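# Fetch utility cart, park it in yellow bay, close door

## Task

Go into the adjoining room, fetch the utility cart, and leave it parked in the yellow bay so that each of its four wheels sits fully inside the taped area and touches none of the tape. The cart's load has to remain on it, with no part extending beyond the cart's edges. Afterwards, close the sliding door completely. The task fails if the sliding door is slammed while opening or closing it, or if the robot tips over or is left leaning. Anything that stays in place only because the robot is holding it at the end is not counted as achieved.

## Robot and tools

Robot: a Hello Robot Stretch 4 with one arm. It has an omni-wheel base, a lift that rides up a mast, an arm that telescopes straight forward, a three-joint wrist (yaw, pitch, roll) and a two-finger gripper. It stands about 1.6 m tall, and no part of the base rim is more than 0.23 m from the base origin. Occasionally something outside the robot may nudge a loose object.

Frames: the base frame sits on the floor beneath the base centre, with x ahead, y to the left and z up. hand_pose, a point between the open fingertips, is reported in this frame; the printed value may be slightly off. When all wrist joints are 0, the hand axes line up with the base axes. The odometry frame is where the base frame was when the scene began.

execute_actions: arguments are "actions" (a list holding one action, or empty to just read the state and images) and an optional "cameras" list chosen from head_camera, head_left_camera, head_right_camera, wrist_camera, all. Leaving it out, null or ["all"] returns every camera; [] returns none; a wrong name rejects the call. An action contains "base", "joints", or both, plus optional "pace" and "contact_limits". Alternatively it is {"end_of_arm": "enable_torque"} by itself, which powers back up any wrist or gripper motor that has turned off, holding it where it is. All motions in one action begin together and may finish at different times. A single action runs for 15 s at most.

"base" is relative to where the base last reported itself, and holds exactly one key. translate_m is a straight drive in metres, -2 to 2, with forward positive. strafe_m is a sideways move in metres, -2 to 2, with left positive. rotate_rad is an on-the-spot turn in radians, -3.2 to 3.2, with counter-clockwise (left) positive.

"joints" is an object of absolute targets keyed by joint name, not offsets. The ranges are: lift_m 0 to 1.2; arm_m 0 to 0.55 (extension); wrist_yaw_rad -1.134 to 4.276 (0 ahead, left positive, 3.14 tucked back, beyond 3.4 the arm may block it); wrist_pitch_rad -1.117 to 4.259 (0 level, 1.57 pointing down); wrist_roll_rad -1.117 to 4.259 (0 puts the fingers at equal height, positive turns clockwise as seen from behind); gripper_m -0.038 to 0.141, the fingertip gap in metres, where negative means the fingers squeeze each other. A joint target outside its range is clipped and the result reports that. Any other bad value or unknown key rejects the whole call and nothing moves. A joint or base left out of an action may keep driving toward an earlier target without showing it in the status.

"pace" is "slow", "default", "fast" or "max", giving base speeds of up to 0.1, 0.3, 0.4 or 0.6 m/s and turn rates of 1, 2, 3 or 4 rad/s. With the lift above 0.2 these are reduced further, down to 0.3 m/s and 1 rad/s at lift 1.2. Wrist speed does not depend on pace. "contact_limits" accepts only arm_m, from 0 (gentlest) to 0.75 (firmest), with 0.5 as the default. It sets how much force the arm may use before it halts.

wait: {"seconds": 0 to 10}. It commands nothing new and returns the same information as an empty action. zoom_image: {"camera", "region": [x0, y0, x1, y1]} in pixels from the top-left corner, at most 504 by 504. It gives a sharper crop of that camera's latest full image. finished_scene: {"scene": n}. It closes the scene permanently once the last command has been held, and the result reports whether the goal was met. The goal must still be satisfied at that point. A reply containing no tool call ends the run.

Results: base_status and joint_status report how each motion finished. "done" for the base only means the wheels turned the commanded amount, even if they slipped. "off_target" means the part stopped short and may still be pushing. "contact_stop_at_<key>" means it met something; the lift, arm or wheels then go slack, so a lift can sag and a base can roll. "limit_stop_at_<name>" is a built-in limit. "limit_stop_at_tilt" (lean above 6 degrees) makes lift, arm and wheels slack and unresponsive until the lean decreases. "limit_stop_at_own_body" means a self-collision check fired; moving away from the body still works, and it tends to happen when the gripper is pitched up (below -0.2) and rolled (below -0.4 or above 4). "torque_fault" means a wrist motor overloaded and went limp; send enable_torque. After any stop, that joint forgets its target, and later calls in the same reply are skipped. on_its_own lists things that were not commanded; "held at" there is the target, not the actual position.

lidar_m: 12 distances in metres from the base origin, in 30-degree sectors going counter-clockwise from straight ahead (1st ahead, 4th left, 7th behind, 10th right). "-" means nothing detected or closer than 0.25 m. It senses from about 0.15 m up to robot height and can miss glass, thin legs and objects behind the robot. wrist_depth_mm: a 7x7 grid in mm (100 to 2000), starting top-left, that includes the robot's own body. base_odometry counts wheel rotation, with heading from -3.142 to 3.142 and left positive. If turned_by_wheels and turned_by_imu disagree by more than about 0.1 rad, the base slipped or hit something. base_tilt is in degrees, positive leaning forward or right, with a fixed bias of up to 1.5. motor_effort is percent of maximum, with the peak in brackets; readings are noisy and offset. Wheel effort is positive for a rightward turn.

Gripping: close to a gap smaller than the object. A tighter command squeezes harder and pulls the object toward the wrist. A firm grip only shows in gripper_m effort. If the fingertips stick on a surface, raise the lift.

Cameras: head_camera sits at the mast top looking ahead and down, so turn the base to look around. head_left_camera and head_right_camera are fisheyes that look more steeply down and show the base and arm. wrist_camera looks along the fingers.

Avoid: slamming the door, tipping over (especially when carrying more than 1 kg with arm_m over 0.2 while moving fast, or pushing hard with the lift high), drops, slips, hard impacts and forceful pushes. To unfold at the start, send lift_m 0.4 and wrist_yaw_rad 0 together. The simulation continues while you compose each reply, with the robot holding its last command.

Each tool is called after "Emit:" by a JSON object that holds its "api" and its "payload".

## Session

Emit:
{"api": "execute_actions", "payload": {"actions": [{"joints":{"lift_m":0.86,"wrist_yaw_rad":0}}]}}

Scene clock: 3.70 s.
base_odometry: x=+0.000 y=+0.000 heading=+0.000 (m, m, rad; odometry frame)
turned_by_wheels: +0.000 (rad since the last result)
turned_by_imu: -0.001 (rad since the last result)
base_tilt: forward=-0.4 right=+0.2 (deg)
lidar_m: 0.96 0.97 1.29 1.30 1.37 1.09 1.04 1.05 1.41 2.42 1.36 1.01
base_status: not commanded
joint_positions: lift_m=+0.860 arm_m=-0.003 wrist_yaw_rad=+0.000 wrist_pitch_rad=+0.018 wrist_roll_rad=+0.015 gripper_m=+0.057
joint_status: all done
motor_effort: lift_m=+22(24) arm_m=+0(0) wrist_yaw_rad=-3(6) wrist_pitch_rad=-7(8) wrist_roll_rad=+0(0) gripper_m=-3(2) wheel_0=+0(0) wheel_1=+0(0) wheel_2=+0(0) (%)
hand_pose: x=+0.4569 y=-0.0874 z=+1.0326 quat_wxyz=(+1.000, +0.008, +0.009, +0.000) (m; base frame)
wrist_depth_mm: 741 750 750 750 759 732 715 / 741 741 741 750 759 741 715 / 750 750 750 759 759 741 707 / 741 750 750 759 768 741 715 / 741 750 750 759 759 741 715 / 741 750 195 768 193 741 715 / 741 759 759 143 768 715 715
pictures: head_camera, head_left_camera, head_right_camera, wrist_camera
Images, in order (width x height): head_camera 420x560, head_left_camera 420x672, head_right_camera 420x672, wrist_camera 616x392.

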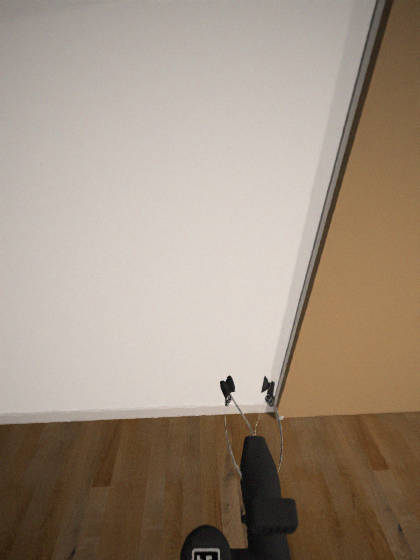

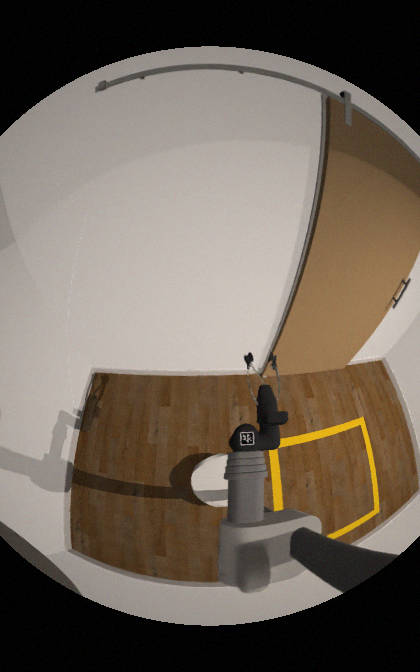

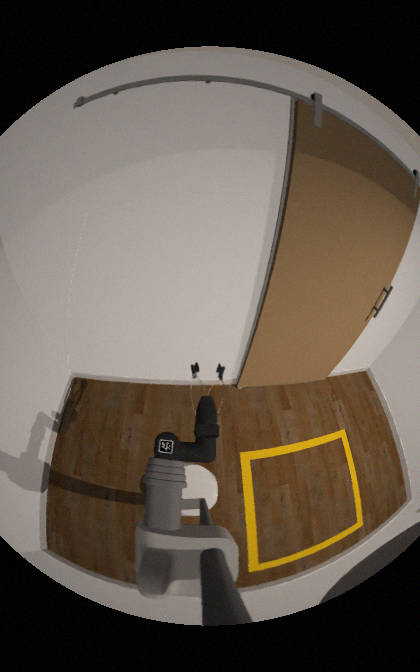

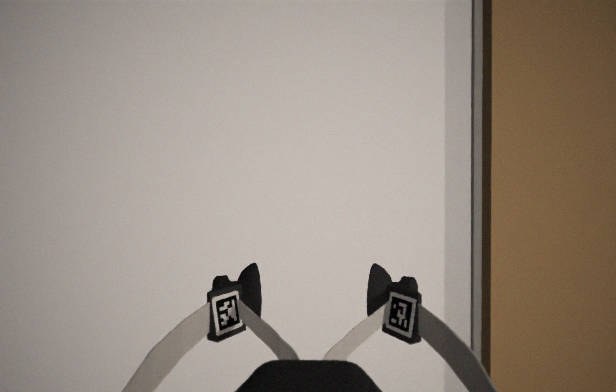

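Emit:
{"api": "execute_actions", "payload": {"actions": [{"base":{"rotate_rad":-1.2}}], "cameras": ["head_camera","head_left_camera","head_right_camera"]}}

Scene clock: 23.30 s.
base_odometry: x=+0.000 y=+0.000 heading=-1.200 (m, m, rad; odometry frame)
turned_by_wheels: -1.200 (rad since the last result)
turned_by_imu: -1.209 (rad since the last result)
base_tilt: forward=-0.4 right=+0.1 (deg)
lidar_m: 1.66 1.02 0.95 0.97 1.17 1.33 1.34 1.18 1.02 1.04 1.25 2.34
base_status: done
joint_positions: lift_m=+0.860 arm_m=-0.003 wrist_yaw_rad=+0.000 wrist_pitch_rad=+0.018 wrist_roll_rad=+0.015 gripper_m=+0.057
joint_status: not commanded
motor_effort: lift_m=+21(22) arm_m=+0(1) wrist_yaw_rad=-2(4) wrist_pitch_rad=-6(6) wrist_roll_rad=+0(0) gripper_m=-3(1) wheel_0=+2(6) wheel_1=+2(8) wheel_2=+1(7) (%)
hand_pose: x=+0.4568 y=-0.0875 z=+1.0327 quat_wxyz=(+1.000, +0.008, +0.009, +0.000) (m; base frame)
wrist_depth_mm: 960 1229 1863 - - - 1863 / 976 1255 1863 - - - 1921 / 976 1229 1863 - - - 1921 / 976 1229 1863 - - - 1921 / 976 1255 1863 - - - 1863 / 991 1255 195 - 193 - 1921 / 976 1160 1808 143 - - 1921
pictures: head_camera, head_left_camera, head_right_camera
Images, in order (width x height): head_camera 420x560, head_left_camera 420x672, head_right_camera 420x672.

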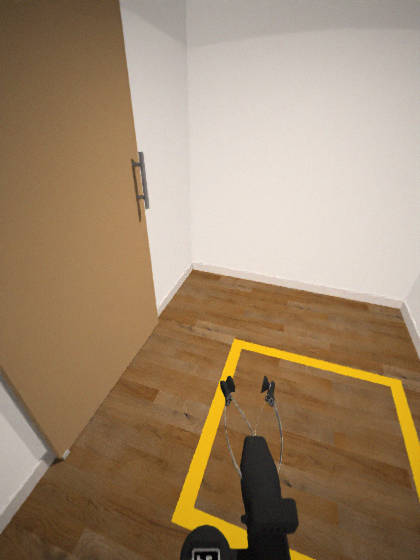

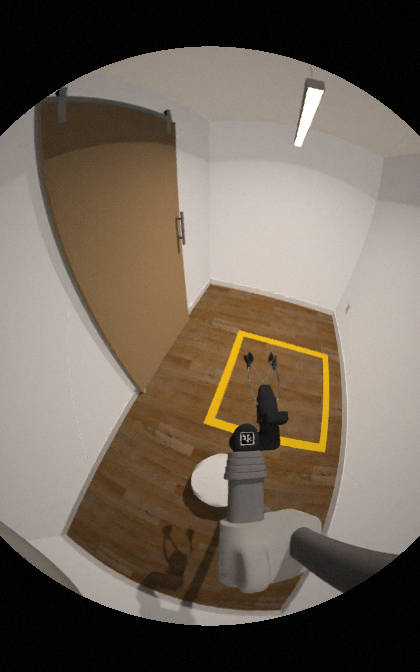

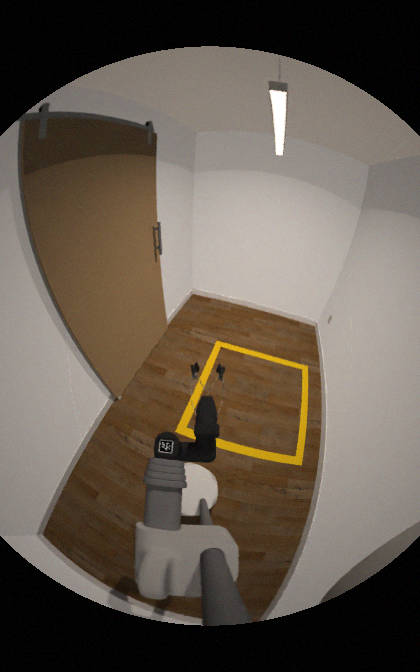

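Emit:
{"api": "execute_actions", "payload": {"actions": [{"base":{"rotate_rad":2.771},"pace":"fast","joints":{"gripper_m":0.12}}], "cameras": []}}

Emit:
{"api": "execute_actions", "payload": {"actions": [{"base":{"translate_m":-1.55},"pace":"fast"}], "cameras": []}}

Emit:
{"api": "execute_actions", "payload": {"actions": [{"base":{"strafe_m":-0.55}}], "cameras": ["head_camera","head_right_camera"]}}

Scene clock: 63.43 s.
base_odometry: x=+0.000 y=+0.000 heading=+1.571 (m, m, rad; odometry frame)
turned_by_wheels: +2.771 (rad since the last result)
turned_by_imu: +2.786 (rad since the last result)
base_tilt: forward=-0.4 right=+0.2 (deg)
lidar_m: 1.30 1.35 1.09 1.03 1.04 1.39 2.39 1.39 1.01 0.94 0.99 1.29
base_status: done
joint_positions: lift_m=+0.860 arm_m=-0.002 wrist_yaw_rad=+0.000 wrist_pitch_rad=+0.018 wrist_roll_rad=+0.015 gripper_m=+0.120
joint_status: all done
motor_effort: lift_m=+21(21) arm_m=-1(1) wrist_yaw_rad=-3(3) wrist_pitch_rad=-5(8) wrist_roll_rad=+0(0) gripper_m=-1(1) wheel_0=+0(6) wheel_1=-1(9) wheel_2=-1(8) (%)
hand_pose: x=+0.4569 y=-0.0874 z=+1.0327 quat_wxyz=(+1.000, +0.008, +0.009, +0.000) (m; base frame)
wrist_depth_mm: 1098 1098 1098 1098 1118 1160 1160 / 1098 1118 1098 1118 1138 1160 1160 / 1118 1098 1118 1138 1160 1138 1160 / 1118 1138 1118 1138 1138 1138 1160 / 1098 1118 1138 1138 1138 1160 1182 / 1118 1118 1118 1160 1118 211 1160 / 1098 1118 1138 148 1160 1160 1160
pictures: none
No camera images: the call's "cameras" was empty. Leave "cameras" out to get every camera's image.

Scene clock: 68.80 s.
base_odometry: x=+0.000 y=-1.550 heading=+1.571 (m, m, rad; odometry frame)
turned_by_wheels: +0.000 (rad since the last result)
turned_by_imu: +0.002 (rad since the last result)
base_tilt: forward=-0.4 right=+0.2 (deg)
lidar_m: 2.85 1.44 1.01 0.94 0.98 0.90 0.85 0.88 1.10 0.93 1.01 1.35
base_status: done
joint_positions: lift_m=+0.860 arm_m=-0.002 wrist_yaw_rad=+0.000 wrist_pitch_rad=+0.018 wrist_roll_rad=+0.015 gripper_m=+0.120
joint_status: not commanded
motor_effort: lift_m=+21(21) arm_m=+0(0) wrist_yaw_rad=-3(3) wrist_pitch_rad=-7(6) wrist_roll_rad=-1(1) gripper_m=+0(3) wheel_0=+0(6) wheel_1=-1(8) wheel_2=-2(12) (%)
hand_pose: x=+0.4569 y=-0.0874 z=+1.0327 quat_wxyz=(+1.000, +0.008, +0.009, +0.000) (m; base frame)
wrist_depth_mm: 1708 - - - - 1983 1397 / 1661 - - - - - 1397 / 1661 - - - - - 1397 / 1708 - - - - - 1397 / 1708 - - - - - 1430 / 1708 - - - - 212 1397 / 1708 - - 148 - 1808 1397
pictures: none
No camera images: the call's "cameras" was empty. Leave "cameras" out to get every camera's image.

Scene clock: 71.97 s.
base_odometry: x=+0.550 y=-1.550 heading=+1.571 (m, m, rad; odometry frame)
turned_by_wheels: +0.000 (rad since the last result)
turned_by_imu: +0.002 (rad since the last result)
base_tilt: forward=-0.4 right=+0.2 (deg)
lidar_m: 1.66 2.24 1.57 1.49 1.26 0.88 0.83 0.77 0.53 0.44 0.38 0.61
base_status: done
joint_positions: lift_m=+0.860 arm_m=-0.002 wrist_yaw_rad=+0.000 wrist_pitch_rad=+0.018 wrist_roll_rad=+0.015 gripper_m=+0.120
joint_status: not commanded
motor_effort: lift_m=+21(21) arm_m=+0(1) wrist_yaw_rad=-2(2) wrist_pitch_rad=-6(9) wrist_roll_rad=+0(0) gripper_m=+1(3) wheel_0=+0(9) wheel_1=+0(10) wheel_2=+0(1) (%)
hand_pose: x=+0.4568 y=-0.0874 z=+1.0327 quat_wxyz=(+1.000, +0.008, +0.009, +0.000) (m; base frame)
wrist_depth_mm: - - - - 1661 732 517 / - - - - 1618 741 512 / - - - - 1661 741 517 / - - - - 1661 741 512 / - - - - 1618 741 517 / - - - - 1308 212 517 / - - - 148 1464 654 517
pictures: head_camera, head_right_camera
Images, in order (width x height): head_camera 420x560, head_right_camera 420x672.

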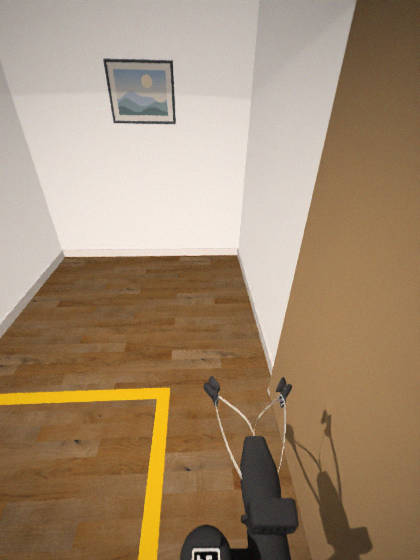

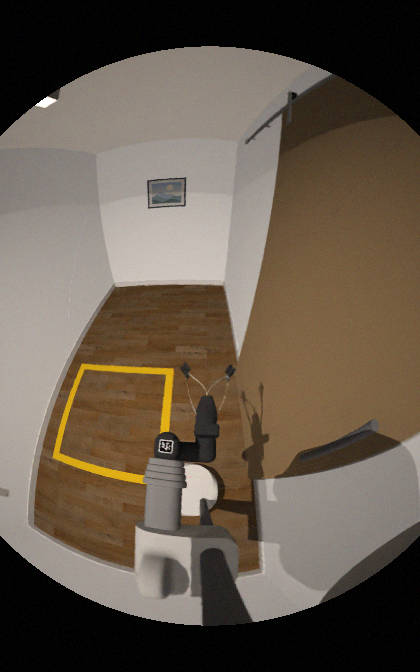

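Emit:
{"api": "execute_actions", "payload": {"actions": [{"base":{"translate_m":-0.5}}], "cameras": []}}

Emit:
{"api": "execute_actions", "payload": {"actions": [{"base":{"strafe_m":-0.12}}], "cameras": ["head_camera","head_right_camera","wrist_camera"]}}

Scene clock: 80.43 s.
base_odometry: x=+0.550 y=-2.050 heading=+1.571 (m, m, rad; odometry frame)
turned_by_wheels: +0.000 (rad since the last result)
turned_by_imu: -0.001 (rad since the last result)
base_tilt: forward=-0.5 right=+0.2 (deg)
lidar_m: 1.56 2.20 1.55 1.47 0.52 0.35 0.32 0.35 0.48 0.50 0.52 0.70
base_status: done
joint_positions: lift_m=+0.860 arm_m=-0.002 wrist_yaw_rad=+0.000 wrist_pitch_rad=+0.018 wrist_roll_rad=+0.015 gripper_m=+0.120
joint_status: not commanded
motor_effort: lift_m=+21(21) arm_m=+0(1) wrist_yaw_rad=-2(2) wrist_pitch_rad=-5(6) wrist_roll_rad=+0(1) gripper_m=+2(1) wheel_0=+0(5) wheel_1=-3(8) wheel_2=+1(9) (%)
hand_pose: x=+0.4568 y=-0.0874 z=+1.0327 quat_wxyz=(+1.000, +0.008, +0.009, +0.000) (m; base frame)
wrist_depth_mm: - - - - 1756 798 549 / - - - - 1756 788 549 / - - - - 1756 788 554 / - - - - 1756 798 549 / - - - - 1756 798 549 / - - - - 1205 212 549 / - - - 148 1366 699 549
pictures: none
No camera images: the call's "cameras" was empty. Leave "cameras" out to get every camera's image.

Scene clock: 82.00 s.
base_odometry: x=+0.670 y=-2.050 heading=+1.571 (m, m, rad; odometry frame)
turned_by_wheels: +0.000 (rad since the last result)
turned_by_imu: +0.000 (rad since the last result)
base_tilt: forward=-0.3 right=+0.3 (deg)
lidar_m: 1.17 2.40 1.68 1.58 0.50 0.35 0.33 0.34 0.42 0.39 0.40 0.55
base_status: done
joint_positions: lift_m=+0.860 arm_m=-0.002 wrist_yaw_rad=+0.000 wrist_pitch_rad=+0.018 wrist_roll_rad=+0.015 gripper_m=+0.120
joint_status: not commanded
motor_effort: lift_m=+21(21) arm_m=-1(0) wrist_yaw_rad=-2(2) wrist_pitch_rad=-8(9) wrist_roll_rad=+0(0) gripper_m=+0(2) wheel_0=+0(8) wheel_1=-1(8) wheel_2=+0(1) (%)
hand_pose: x=+0.4568 y=-0.0874 z=+1.0327 quat_wxyz=(+1.000, +0.008, +0.009, +0.000) (m; base frame)
wrist_depth_mm: - - - - 1025 445 382 / - - - - 1025 449 384 / - - - - 1025 449 384 / - - - - 1025 449 382 / - - - - 1025 449 384 / - - - - 820 211 384 / - - - 148 904 473 382
pictures: head_camera, head_right_camera, wrist_camera
Images, in order (width x height): head_camera 420x560, head_right_camera 420x672, wrist_camera 616x392.

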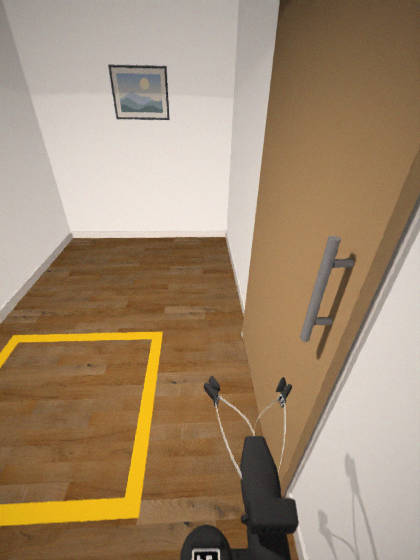

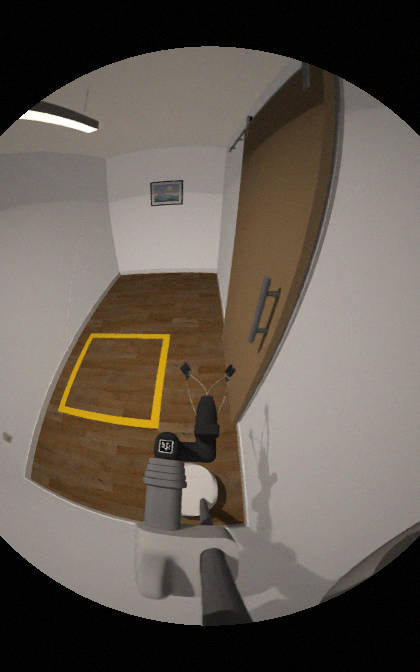

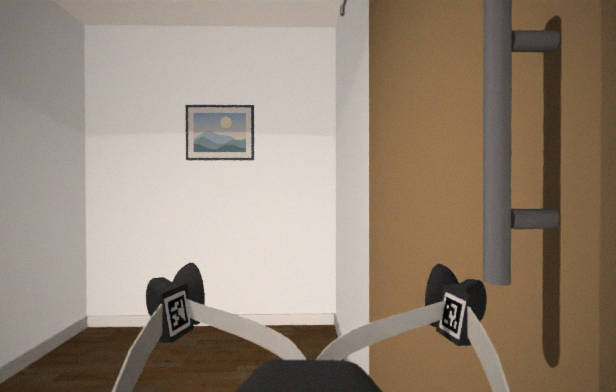

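Emit:
{"api": "execute_actions", "payload": {"actions": [{"base":{"strafe_m":-0.07},"joints":{"lift_m":0.97,"wrist_yaw_rad":-0.33},"pace":"slow"}], "cameras": ["head_camera","wrist_camera"]}}

Scene clock: 93.73 s.
base_odometry: x=+0.740 y=-2.050 heading=+1.571 (m, m, rad; odometry frame)
turned_by_wheels: +0.000 (rad since the last result)
turned_by_imu: -0.001 (rad since the last result)
base_tilt: forward=-0.4 right=+0.2 (deg)
lidar_m: 0.92 2.48 1.74 1.60 0.50 0.34 0.32 0.33 0.34 0.32 0.34 0.45
base_status: done
joint_positions: lift_m=+0.970 arm_m=-0.002 wrist_yaw_rad=-0.330 wrist_pitch_rad=+0.018 wrist_roll_rad=+0.015 gripper_m=+0.120
joint_status: all done
motor_effort: lift_m=+22(22) arm_m=-1(1) wrist_yaw_rad=-2(7) wrist_pitch_rad=-8(7) wrist_roll_rad=+0(0) gripper_m=-5(1) wheel_0=+2(5) wheel_1=-2(8) wheel_2=+0(0) (%)
hand_pose: x=+0.4130 y=-0.1761 z=+1.1426 quat_wxyz=(+0.986, +0.009, +0.008, -0.164) (m; base frame)
wrist_depth_mm: - - 1255 496 404 297 244 / - - 1281 496 404 297 245 / - - 1281 430 402 298 245 / - - 1281 430 407 298 245 / - - 1281 430 407 298 246 / - - 778 433 373 212 245 / - - 1281 148 394 278 246
pictures: head_camera, wrist_camera
Images, in order (width x height): head_camera 420x560, wrist_camera 616x392.

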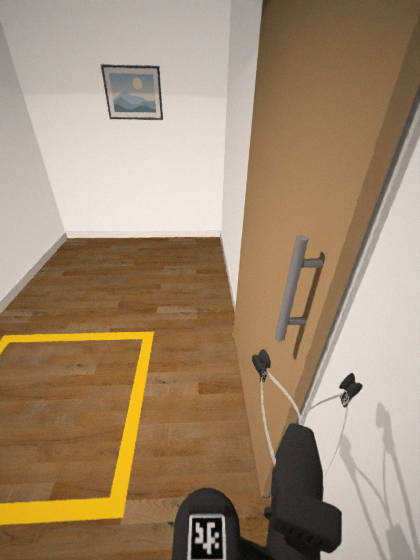

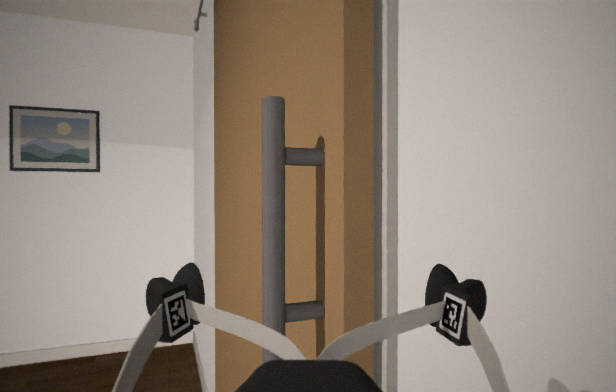

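Emit:
{"api": "execute_actions", "payload": {"actions": [{"base":{"translate_m":0.12},"joints":{"gripper_m":0.085},"pace":"slow"}], "cameras": ["head_camera","wrist_camera"]}}

Scene clock: 103.63 s.
base_odometry: x=+0.740 y=-1.930 heading=+1.571 (m, m, rad; odometry frame)
turned_by_wheels: +0.000 (rad since the last result)
turned_by_imu: -0.002 (rad since the last result)
base_tilt: forward=-0.3 right=+0.2 (deg)
lidar_m: 0.93 2.49 1.76 1.65 0.68 0.48 0.44 0.46 0.33 0.30 0.33 0.44
base_status: done
joint_positions: lift_m=+0.970 arm_m=-0.002 wrist_yaw_rad=-0.330 wrist_pitch_rad=+0.018 wrist_roll_rad=+0.015 gripper_m=+0.085
joint_status: all done
motor_effort: lift_m=+22(22) arm_m=-1(0) wrist_yaw_rad=-3(3) wrist_pitch_rad=-5(8) wrist_roll_rad=+0(0) gripper_m=-1(3) wheel_0=+2(5) wheel_1=+2(7) wheel_2=-2(7) (%)
hand_pose: x=+0.4130 y=-0.1761 z=+1.1426 quat_wxyz=(+0.986, +0.009, +0.008, -0.164) (m; base frame)
wrist_depth_mm: - - 1229 480 298 289 239 / - - 1229 382 298 289 239 / - - 1255 324 300 290 239 / - - 1255 382 300 290 239 / - - 1255 384 300 291 239 / - - 199 384 199 281 239 / - - 1281 143 294 270 240
pictures: head_camera, wrist_camera
Images, in order (width x height): head_camera 420x560, wrist_camera 616x392.

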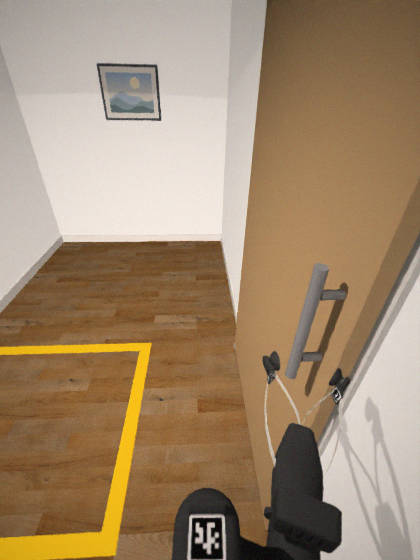

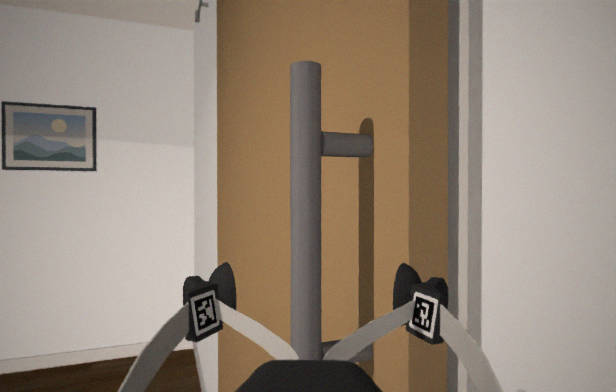

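Emit:
{"api": "execute_actions", "payload": {"actions": [{"joints":{"gripper_m":0.06,"wrist_yaw_rad":-0.22,"lift_m":1.0}}], "cameras": []}}

Emit:
{"api": "execute_actions", "payload": {"actions": [{"base":{"translate_m":0.06},"pace":"slow"}], "cameras": ["head_camera","wrist_camera"]}}

Scene clock: 111.50 s.
base_odometry: x=+0.740 y=-1.930 heading=+1.571 (m, m, rad; odometry frame)
turned_by_wheels: +0.000 (rad since the last result)
turned_by_imu: -0.001 (rad since the last result)
base_tilt: forward=-0.4 right=+0.2 (deg)
lidar_m: 0.94 2.48 1.76 1.66 0.69 0.47 0.44 0.45 0.35 0.30 0.31 0.45
base_status: not commanded
joint_positions: lift_m=+1.000 arm_m=-0.002 wrist_yaw_rad=-0.220 wrist_pitch_rad=+0.018 wrist_roll_rad=+0.015 gripper_m=+0.060
joint_status: all done
motor_effort: lift_m=+22(22) arm_m=+0(1) wrist_yaw_rad=-1(4) wrist_pitch_rad=-6(9) wrist_roll_rad=+0(0) gripper_m=-4(4) wheel_0=+2(2) wheel_1=+2(2) wheel_2=-2(2) (%)
hand_pose: x=+0.4308 y=-0.1483 z=+1.1726 quat_wxyz=(+0.994, +0.008, +0.008, -0.110) (m; base frame)
wrist_depth_mm: - - - 699 368 271 262 / - - - 699 345 271 263 / - - - 707 327 272 263 / - - - 715 309 272 260 / - - - 715 327 273 263 / - - 196 715 194 273 263 / - - - 143 317 271 263
pictures: none
No camera images: the call's "cameras" was empty. Leave "cameras" out to get every camera's image.

Scene clock: 113.33 s.
base_odometry: x=+0.740 y=-1.870 heading=+1.571 (m, m, rad; odometry frame)
turned_by_wheels: +0.000 (rad since the last result)
turned_by_imu: -0.001 (rad since the last result)
base_tilt: forward=-0.3 right=+0.2 (deg)
lidar_m: 0.89 2.50 1.76 1.67 0.78 0.54 0.50 0.50 0.33 0.31 0.33 0.43
base_status: done
joint_positions: lift_m=+1.000 arm_m=-0.002 wrist_yaw_rad=-0.223 wrist_pitch_rad=+0.018 wrist_roll_rad=+0.015 gripper_m=+0.060
joint_status: not commanded
motor_effort: lift_m=+22(22) arm_m=-1(1) wrist_yaw_rad=+6(9) wrist_pitch_rad=-7(8) wrist_roll_rad=+0(0) gripper_m=-4(3) wheel_0=+3(4) wheel_1=+3(8) wheel_2=-6(8) (%)
hand_pose: x=+0.4304 y=-0.1490 z=+1.1726 quat_wxyz=(+0.994, +0.008, +0.008, -0.111) (m; base frame)
wrist_depth_mm: - - - 691 359 245 210 / - - - 683 319 245 210 / - - - 683 257 246 211 / - - - 691 249 246 211 / - - - 691 301 246 211 / - - 197 683 197 246 211 / - - - 143 247 216 212
pictures: head_camera, wrist_camera
Images, in order (width x height): head_camera 420x560, wrist_camera 616x392.

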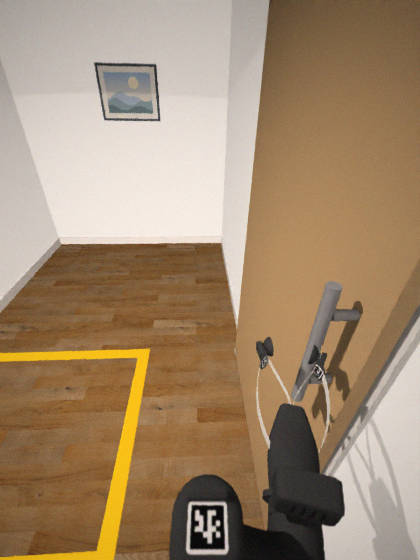

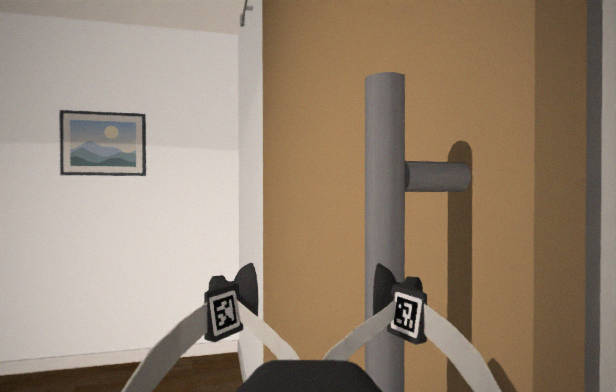

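Emit:
{"api": "execute_actions", "payload": {"actions": [{"base":{"translate_m":-0.03},"pace":"slow"}], "cameras": []}}

Emit:
{"api": "execute_actions", "payload": {"actions": [{"joints":{"wrist_yaw_rad":-0.33}}], "cameras": []}}

Emit:
{"api": "execute_actions", "payload": {"actions": [{"base":{"translate_m":0.07},"pace":"slow"}], "cameras": ["head_camera","wrist_camera"]}}

Scene clock: 120.40 s.
base_odometry: x=+0.740 y=-1.900 heading=+1.571 (m, m, rad; odometry frame)
turned_by_wheels: +0.000 (rad since the last result)
turned_by_imu: -0.001 (rad since the last result)
base_tilt: forward=-0.5 right=+0.3 (deg)
lidar_m: 0.91 2.51 1.76 1.65 0.73 0.49 0.47 0.50 0.34 0.31 0.33 0.44
base_status: done
joint_positions: lift_m=+1.000 arm_m=-0.002 wrist_yaw_rad=-0.220 wrist_pitch_rad=+0.018 wrist_roll_rad=+0.015 gripper_m=+0.060
joint_status: not commanded
motor_effort: lift_m=+22(22) arm_m=-1(0) wrist_yaw_rad=-1(6) wrist_pitch_rad=-8(7) wrist_roll_rad=+0(0) gripper_m=-3(1) wheel_0=-1(3) wheel_1=-3(6) wheel_2=+2(6) (%)
hand_pose: x=+0.4308 y=-0.1483 z=+1.1726 quat_wxyz=(+0.994, +0.008, +0.008, -0.110) (m; base frame)
wrist_depth_mm: - - - 699 366 248 242 / - - - 699 342 248 243 / - - - 699 306 249 244 / - - - 699 279 249 244 / - - - 707 306 249 245 / - - 197 707 195 250 245 / - - - 143 306 239 245
pictures: none
No camera images: the call's "cameras" was empty. Leave "cameras" out to get every camera's image.

Scene clock: 120.93 s.
base_odometry: x=+0.740 y=-1.900 heading=+1.571 (m, m, rad; odometry frame)
turned_by_wheels: +0.000 (rad since the last result)
turned_by_imu: +0.000 (rad since the last result)
base_tilt: forward=-0.4 right=+0.3 (deg)
lidar_m: 0.91 2.49 1.76 1.66 0.73 0.50 0.46 0.49 0.34 0.31 0.33 0.45
base_status: not commanded
joint_positions: lift_m=+1.000 arm_m=-0.002 wrist_yaw_rad=-0.330 wrist_pitch_rad=+0.018 wrist_roll_rad=+0.015 gripper_m=+0.060
joint_status: all done
motor_effort: lift_m=+22(22) arm_m=-1(1) wrist_yaw_rad=-3(1) wrist_pitch_rad=-7(6) wrist_roll_rad=+0(1) gripper_m=-3(4) wheel_0=-1(1) wheel_1=-3(3) wheel_2=+2(2) (%)
hand_pose: x=+0.4130 y=-0.1761 z=+1.1726 quat_wxyz=(+0.986, +0.009, +0.008, -0.164) (m; base frame)
wrist_depth_mm: - - 1205 473 297 263 237 / - - 1205 477 297 263 237 / - - 1229 379 296 263 238 / - - 1229 379 297 263 238 / - - 1229 382 297 264 239 / - - 196 379 195 265 238 / - - 1255 143 283 263 238
pictures: none
No camera images: the call's "cameras" was empty. Leave "cameras" out to get every camera's image.

Scene clock: 122.90 s.
base_odometry: x=+0.740 y=-1.830 heading=+1.571 (m, m, rad; odometry frame)
turned_by_wheels: +0.000 (rad since the last result)
turned_by_imu: -0.001 (rad since the last result)
base_tilt: forward=-0.4 right=+0.2 (deg)
lidar_m: 0.90 2.49 1.77 1.67 0.82 0.58 0.54 0.50 0.33 0.32 0.33 0.42
base_status: done
joint_positions: lift_m=+1.000 arm_m=-0.002 wrist_yaw_rad=-0.330 wrist_pitch_rad=+0.018 wrist_roll_rad=+0.015 gripper_m=+0.060
joint_status: not commanded
motor_effort: lift_m=+22(22) arm_m=+0(0) wrist_yaw_rad=-2(3) wrist_pitch_rad=-7(6) wrist_roll_rad=-1(1) gripper_m=-1(3) wheel_0=+1(5) wheel_1=+2(3) wheel_2=-3(7) (%)
hand_pose: x=+0.4129 y=-0.1762 z=+1.1726 quat_wxyz=(+0.986, +0.009, +0.008, -0.164) (m; base frame)
wrist_depth_mm: - - 1182 466 289 210 198 / - - 1182 466 262 211 198 / - - 1182 466 250 211 199 / - - 1182 469 235 211 198 / - - 1205 469 263 211 199 / - - 196 469 195 211 200 / - - 1229 143 263 196 200
pictures: head_camera, wrist_camera
Images, in order (width x height): head_camera 420x560, wrist_camera 616x392.

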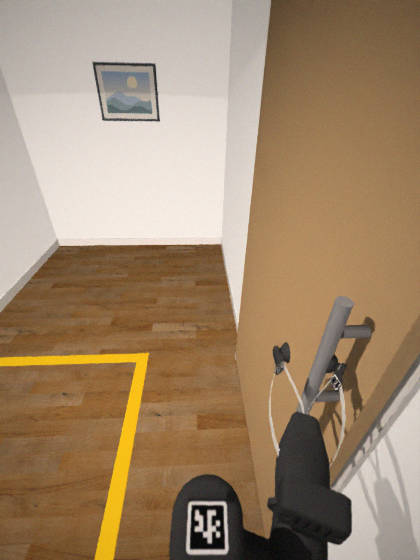

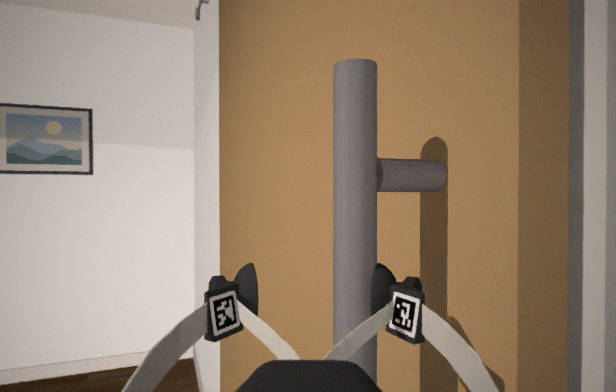

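Bar is between the fingers. Grip, advance to seat it, then push.

Emit:
{"api": "execute_actions", "payload": {"actions": [{"joints":{"gripper_m":0.0}}], "cameras": []}}

Emit:
{"api": "execute_actions", "payload": {"actions": [{"base":{"translate_m":0.2},"pace":"slow"}], "cameras": ["head_camera","wrist_camera"]}}

Scene clock: 128.77 s.
base_odometry: x=+0.740 y=-1.830 heading=+1.570 (m, m, rad; odometry frame)
turned_by_wheels: -0.001 (rad since the last result)
turned_by_imu: -0.003 (rad since the last result)
base_tilt: forward=-0.4 right=+0.3 (deg)
lidar_m: 0.90 2.52 1.75 1.67 0.82 0.57 0.54 0.49 0.34 0.31 0.33 0.43
base_status: not commanded
joint_positions: lift_m=+1.000 arm_m=-0.002 wrist_yaw_rad=-0.345 wrist_pitch_rad=+0.018 wrist_roll_rad=+0.015 gripper_m=+0.000
joint_status: all done
on_its_own: wrist_yaw_rad is at rest, and its effort (+41) is outside its rest range (-13 to +13)
motor_effort: lift_m=+22(22) arm_m=-1(1) wrist_yaw_rad=+41(41) wrist_pitch_rad=-8(5) wrist_roll_rad=+1(0) gripper_m=-18(19) wheel_0=-8(8) wheel_1=+0(2) wheel_2=-3(3) (%)
hand_pose: x=+0.4103 y=-0.1798 z=+1.1726 quat_wxyz=(+0.985, +0.009, +0.008, -0.172) (m; base frame)
wrist_depth_mm: - - 946 421 268 200 206 / - - 960 421 268 201 206 / - - 960 418 256 201 206 / - - 960 418 244 201 207 / - - 960 421 268 202 207 / - - 809 211 189 199 207 / - - 707 218 244 160 207
pictures: none
No camera images: the call's "cameras" was empty. Leave "cameras" out to get every camera's image.

Scene clock: 132.07 s.
base_odometry: x=+0.741 y=-1.630 heading=+1.569 (m, m, rad; odometry frame)
turned_by_wheels: +0.000 (rad since the last result)
turned_by_imu: -0.004 (rad since the last result)
base_tilt: forward=-0.4 right=+0.3 (deg)
lidar_m: 0.87 2.53 1.78 1.68 1.11 0.78 0.74 0.48 0.33 0.30 0.31 0.41
base_status: done
joint_positions: lift_m=+1.000 arm_m=-0.002 wrist_yaw_rad=-0.337 wrist_pitch_rad=+0.018 wrist_roll_rad=+0.015 gripper_m=+0.000
joint_status: not commanded
on_its_own: wrist_yaw_rad is at rest, and its effort (+18) is outside its rest range (-13 to +13)
motor_effort: lift_m=+22(22) arm_m=+0(1) wrist_yaw_rad=+18(52) wrist_pitch_rad=-7(8) wrist_roll_rad=+0(0) gripper_m=-15(17) wheel_0=-2(7) wheel_1=+3(3) wheel_2=-5(16) (%)
hand_pose: x=+0.4118 y=-0.1778 z=+1.1727 quat_wxyz=(+0.986, +0.009, +0.008, -0.168) (m; base frame)
wrist_depth_mm: - - 976 407 258 198 - / - - 976 327 258 199 - / - - 976 327 246 199 - / - - 976 327 237 199 - / - - 991 327 260 200 - / - - 699 216 187 200 - / - - 831 218 247 156 -
pictures: head_camera, wrist_camera
Images, in order (width x height): head_camera 420x560, wrist_camera 616x392.

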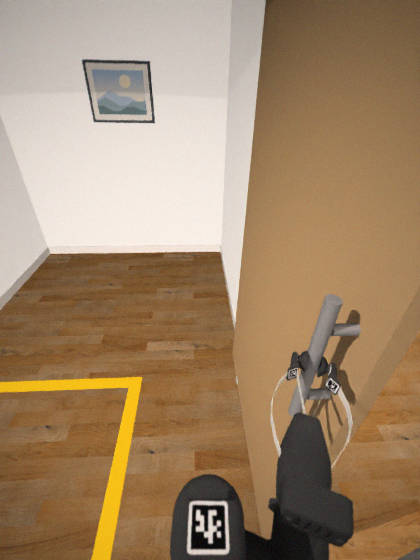

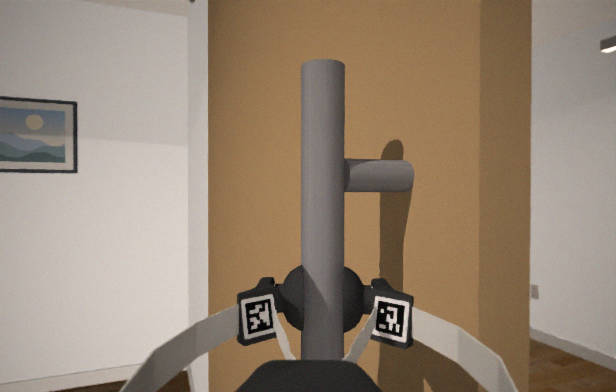

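Emit:
{"api": "execute_actions", "payload": {"actions": [{"base":{"translate_m":0.5},"pace":"slow"}], "cameras": ["head_camera"]}}

Emit:
{"api": "execute_actions", "payload": {"actions": [{"base":{"translate_m":0.25},"pace":"slow"}], "cameras": ["head_camera","head_right_camera","head_left_camera"]}}

Scene clock: 142.87 s.
base_odometry: x=+0.741 y=-1.130 heading=+1.570 (m, m, rad; odometry frame)
turned_by_wheels: +0.001 (rad since the last result)
turned_by_imu: -0.002 (rad since the last result)
base_tilt: forward=-0.6 right=+0.2 (deg)
lidar_m: 0.78 2.53 1.81 1.70 1.76 1.32 1.24 0.43 0.41 1.22 3.11 0.41
base_status: done
joint_positions: lift_m=+1.000 arm_m=-0.002 wrist_yaw_rad=-0.322 wrist_pitch_rad=+0.018 wrist_roll_rad=+0.015 gripper_m=+0.000
joint_status: not commanded
on_its_own: wrist_yaw_rad is at rest, and its effort (-25) is outside its rest range (-13 to +13)
motor_effort: lift_m=+22(22) arm_m=-1(1) wrist_yaw_rad=-25(27) wrist_pitch_rad=-8(6) wrist_roll_rad=+0(1) gripper_m=-13(16) wheel_0=+8(10) wheel_1=+4(2) wheel_2=-1(13) (%)
hand_pose: x=+0.4144 y=-0.1742 z=+1.1727 quat_wxyz=(+0.987, +0.009, +0.008, -0.160) (m; base frame)
wrist_depth_mm: 1983 - 1025 379 233 190 - / - - 1025 218 233 191 - / 1983 - 1025 219 234 191 - / - - 1025 219 228 191 - / 1983 - 1025 219 235 191 - / - - 187 212 189 192 - / - - 1042 213 222 191 -
pictures: head_camera
Images, in order (width x height): head_camera 420x560.

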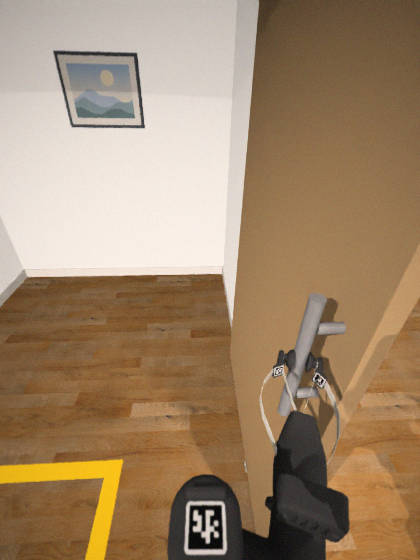

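Scene clock: 146.63 s.
base_odometry: x=+0.742 y=-0.881 heading=+1.570 (m, m, rad; odometry frame)
turned_by_wheels: +0.000 (rad since the last result)
turned_by_imu: -0.004 (rad since the last result)
base_tilt: forward=-0.4 right=+0.2 (deg)
lidar_m: 0.71 2.27 1.82 1.71 1.76 1.58 1.36 0.62 1.31 1.27 3.11 0.33
base_status: done
joint_positions: lift_m=+1.000 arm_m=-0.003 wrist_yaw_rad=-0.333 wrist_pitch_rad=+0.018 wrist_roll_rad=+0.015 gripper_m=+0.000
joint_status: not commanded
motor_effort: lift_m=+22(22) arm_m=+0(1) wrist_yaw_rad=+6(47) wrist_pitch_rad=-10(6) wrist_roll_rad=+0(1) gripper_m=-7(13) wheel_0=+1(11) wheel_1=+2(7) wheel_2=-5(16) (%)
hand_pose: x=+0.4123 y=-0.1769 z=+1.1725 quat_wxyz=(+0.986, +0.009, +0.008, -0.166) (m; base frame)
wrist_depth_mm: 1756 1921 750 127 193 141 120 / 1808 1921 741 127 193 141 120 / 1808 1983 741 127 144 141 120 / 1756 1921 750 128 175 141 120 / 1808 1983 750 128 194 141 120 / 1808 1921 621 128 180 141 120 / 1808 1863 535 126 184 131 121
pictures: head_camera, head_left_camera, head_right_camera
Images, in order (width x height): head_camera 420x560, head_left_camera 420x672, head_right_camera 420x672.

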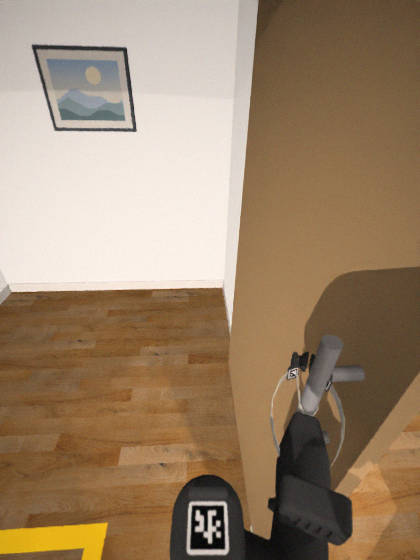

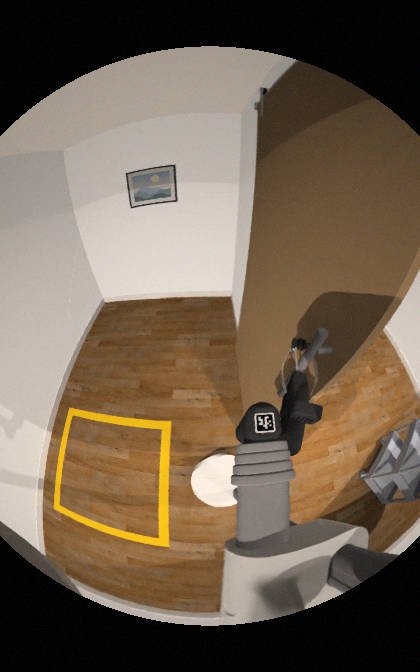

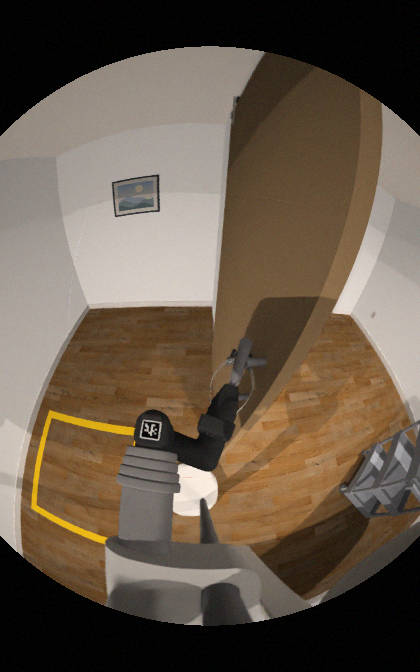

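Emit:
{"api": "execute_actions", "payload": {"actions": [{"joints":{"gripper_m":0.06}}], "cameras": []}}

Emit:
{"api": "execute_actions", "payload": {"actions": [{"base":{"translate_m":-0.22},"pace":"slow"}], "cameras": []}}

Emit:
{"api": "execute_actions", "payload": {"actions": [{"base":{"strafe_m":0.2}}], "cameras": []}}

Emit:
{"api": "execute_actions", "payload": {"actions": [{"base":{"translate_m":-0.2},"joints":{"wrist_yaw_rad":0,"lift_m":0.7}}], "cameras": []}}

Emit:
{"api": "execute_actions", "payload": {"actions": [{"base":{"rotate_rad":-1.57}}], "cameras": ["head_camera","head_right_camera","head_left_camera"]}}

Scene clock: 161.00 s.
base_odometry: x=+0.742 y=-0.881 heading=+1.570 (m, m, rad; odometry frame)
turned_by_wheels: +0.000 (rad since the last result)
turned_by_imu: -0.001 (rad since the last result)
base_tilt: forward=-0.3 right=+0.3 (deg)
lidar_m: 0.71 2.27 1.81 1.72 1.76 1.58 1.39 0.62 1.32 1.23 3.10 0.33
base_status: not commanded
joint_positions: lift_m=+1.000 arm_m=-0.003 wrist_yaw_rad=-0.329 wrist_pitch_rad=+0.018 wrist_roll_rad=+0.015 gripper_m=+0.060
joint_status: all done
motor_effort: lift_m=+22(22) arm_m=+0(0) wrist_yaw_rad=-5(7) wrist_pitch_rad=-8(8) wrist_roll_rad=+1(0) gripper_m=-2(10) wheel_0=+1(2) wheel_1=+2(3) wheel_2=-5(5) (%)
hand_pose: x=+0.4130 y=-0.1759 z=+1.1726 quat_wxyz=(+0.986, +0.009, +0.008, -0.164) (m; base frame)
wrist_depth_mm: 1808 1983 798 128 190 145 124 / 1756 1921 809 128 190 146 124 / 1808 1983 809 129 143 146 124 / 1808 1921 809 129 173 146 124 / 1863 1983 820 129 191 146 124 / 1808 1983 200 130 181 146 124 / 1863 1921 676 128 182 136 124
pictures: none
No camera images: the call's "cameras" was empty. Leave "cameras" out to get every camera's image.

Scene clock: 164.50 s.
base_odometry: x=+0.741 y=-1.100 heading=+1.570 (m, m, rad; odometry frame)
turned_by_wheels: +0.000 (rad since the last result)
turned_by_imu: +0.000 (rad since the last result)
base_tilt: forward=-0.5 right=+0.2 (deg)
lidar_m: 0.57 2.50 1.81 1.71 1.76 1.35 1.25 0.45 0.46 1.22 3.11 0.52
base_status: done
joint_positions: lift_m=+1.000 arm_m=-0.003 wrist_yaw_rad=-0.330 wrist_pitch_rad=+0.018 wrist_roll_rad=+0.015 gripper_m=+0.060
joint_status: not commanded
motor_effort: lift_m=+22(22) arm_m=+0(0) wrist_yaw_rad=-3(18) wrist_pitch_rad=-6(7) wrist_roll_rad=-1(0) gripper_m=-2(4) wheel_0=-1(3) wheel_1=-3(5) wheel_2=+2(9) (%)
hand_pose: x=+0.4129 y=-0.1761 z=+1.1726 quat_wxyz=(+0.986, +0.009, +0.008, -0.164) (m; base frame)
wrist_depth_mm: 1983 - 878 349 504 - - / 1983 - 866 351 504 - - / 1983 - 866 353 508 - - / 1983 - 878 353 508 - - / - - 878 353 508 - - / - - 197 355 194 - - / - - 891 143 512 - -
pictures: none
No camera images: the call's "cameras" was empty. Leave "cameras" out to get every camera's image.

Scene clock: 166.43 s.
base_odometry: x=+0.541 y=-1.100 heading=+1.570 (m, m, rad; odometry frame)
turned_by_wheels: +0.000 (rad since the last result)
turned_by_imu: -0.001 (rad since the last result)
base_tilt: forward=-0.3 right=+0.1 (deg)
lidar_m: 1.40 2.28 1.59 1.51 1.56 1.36 1.28 0.74 0.59 1.41 3.29 0.63
base_status: done
joint_positions: lift_m=+1.000 arm_m=-0.003 wrist_yaw_rad=-0.330 wrist_pitch_rad=+0.018 wrist_roll_rad=+0.015 gripper_m=+0.060
joint_status: not commanded
motor_effort: lift_m=+22(22) arm_m=+0(0) wrist_yaw_rad=-3(3) wrist_pitch_rad=-9(6) wrist_roll_rad=-1(0) gripper_m=-2(2) wheel_0=+0(8) wheel_1=+0(9) wheel_2=+0(2) (%)
hand_pose: x=+0.4129 y=-0.1761 z=+1.1726 quat_wxyz=(+0.986, +0.009, +0.008, -0.164) (m; base frame)
wrist_depth_mm: 1983 - - 904 569 415 - / 1983 - - 917 574 418 - / 1983 - - 917 574 418 - / 1983 - - 917 574 413 - / - - - 917 574 418 - / 1983 - 196 931 194 418 - / 1983 - - 143 549 389 -
pictures: none
No camera images: the call's "cameras" was empty. Leave "cameras" out to get every camera's image.

Scene clock: 168.73 s.
base_odometry: x=+0.541 y=-1.300 heading=+1.570 (m, m, rad; odometry frame)
turned_by_wheels: +0.000 (rad since the last result)
turned_by_imu: +0.000 (rad since the last result)
base_tilt: forward=-0.5 right=+0.2 (deg)
lidar_m: 1.44 2.27 1.58 1.50 1.53 1.15 1.07 0.76 0.52 0.51 3.33 0.79
base_status: done
joint_positions: lift_m=+0.700 arm_m=-0.003 wrist_yaw_rad=+0.000 wrist_pitch_rad=+0.018 wrist_roll_rad=+0.015 gripper_m=+0.060
joint_status: all done
motor_effort: lift_m=+14(20) arm_m=+0(0) wrist_yaw_rad=-2(4) wrist_pitch_rad=-8(7) wrist_roll_rad=-1(1) gripper_m=-2(2) wheel_0=+0(5) wheel_1=-1(7) wheel_2=+0(10) (%)
hand_pose: x=+0.4567 y=-0.0874 z=+0.8733 quat_wxyz=(+1.000, +0.008, +0.009, +0.000) (m; base frame)
wrist_depth_mm: - - - - 1366 723 504 / - - - - 1366 723 500 / - - - - 1366 723 504 / - - - - 1366 723 504 / - - - - 1397 723 504 / - - 197 - 195 723 504 / - - - 143 1229 640 504
pictures: none
No camera images: the call's "cameras" was empty. Leave "cameras" out to get every camera's image.

Scene clock: 170.80 s.
base_odometry: x=+0.541 y=-1.300 heading=+0.000 (m, m, rad; odometry frame)
turned_by_wheels: -1.570 (rad since the last result)
turned_by_imu: -1.580 (rad since the last result)
base_tilt: forward=-0.4 right=+0.2 (deg)
lidar_m: 0.51 3.32 0.79 1.46 2.25 1.58 1.50 1.55 1.14 1.07 0.74 0.50
base_status: done
joint_positions: lift_m=+0.700 arm_m=-0.003 wrist_yaw_rad=+0.000 wrist_pitch_rad=+0.018 wrist_roll_rad=+0.015 gripper_m=+0.060
joint_status: not commanded
motor_effort: lift_m=+13(13) arm_m=+0(0) wrist_yaw_rad=-2(3) wrist_pitch_rad=-8(7) wrist_roll_rad=+1(0) gripper_m=-3(3) wheel_0=+1(7) wheel_1=+3(11) wheel_2=+0(8) (%)
hand_pose: x=+0.4567 y=-0.0874 z=+0.8733 quat_wxyz=(+1.000, +0.008, +0.009, +0.000) (m; base frame)
wrist_depth_mm: - - - - 266 282 283 / - - - - 268 282 282 / - - - - 267 282 283 / - - 1537 - 267 283 285 / - - - - 268 283 286 / - - 196 1464 195 283 285 / - 1983 1708 143 270 285 286
pictures: head_camera, head_left_camera, head_right_camera
Images, in order (width x height): head_camera 420x560, head_left_camera 420x672, head_right_camera 420x672.

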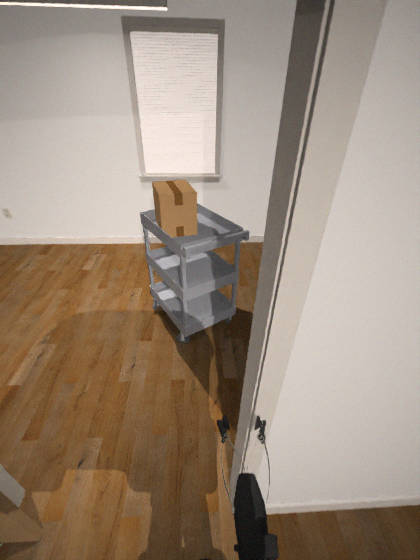

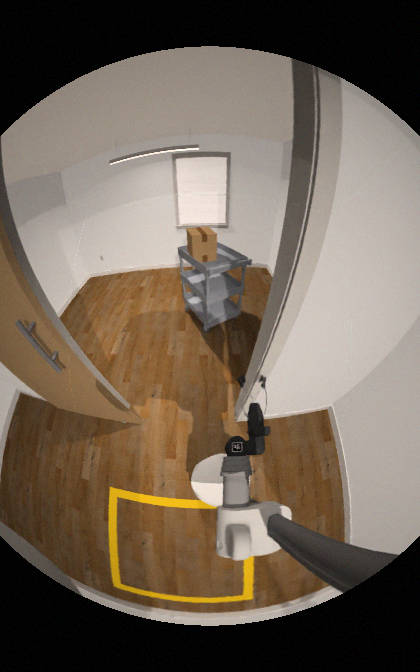

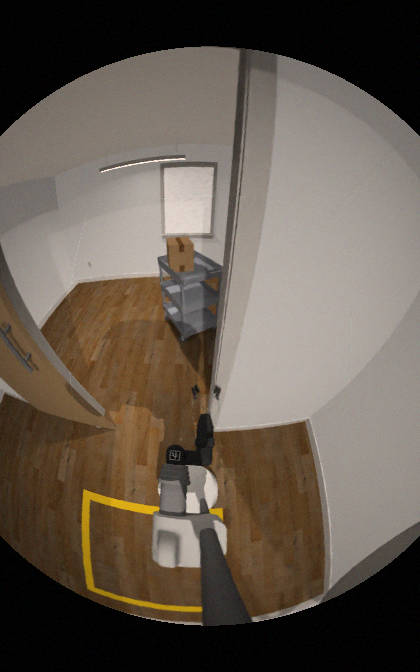

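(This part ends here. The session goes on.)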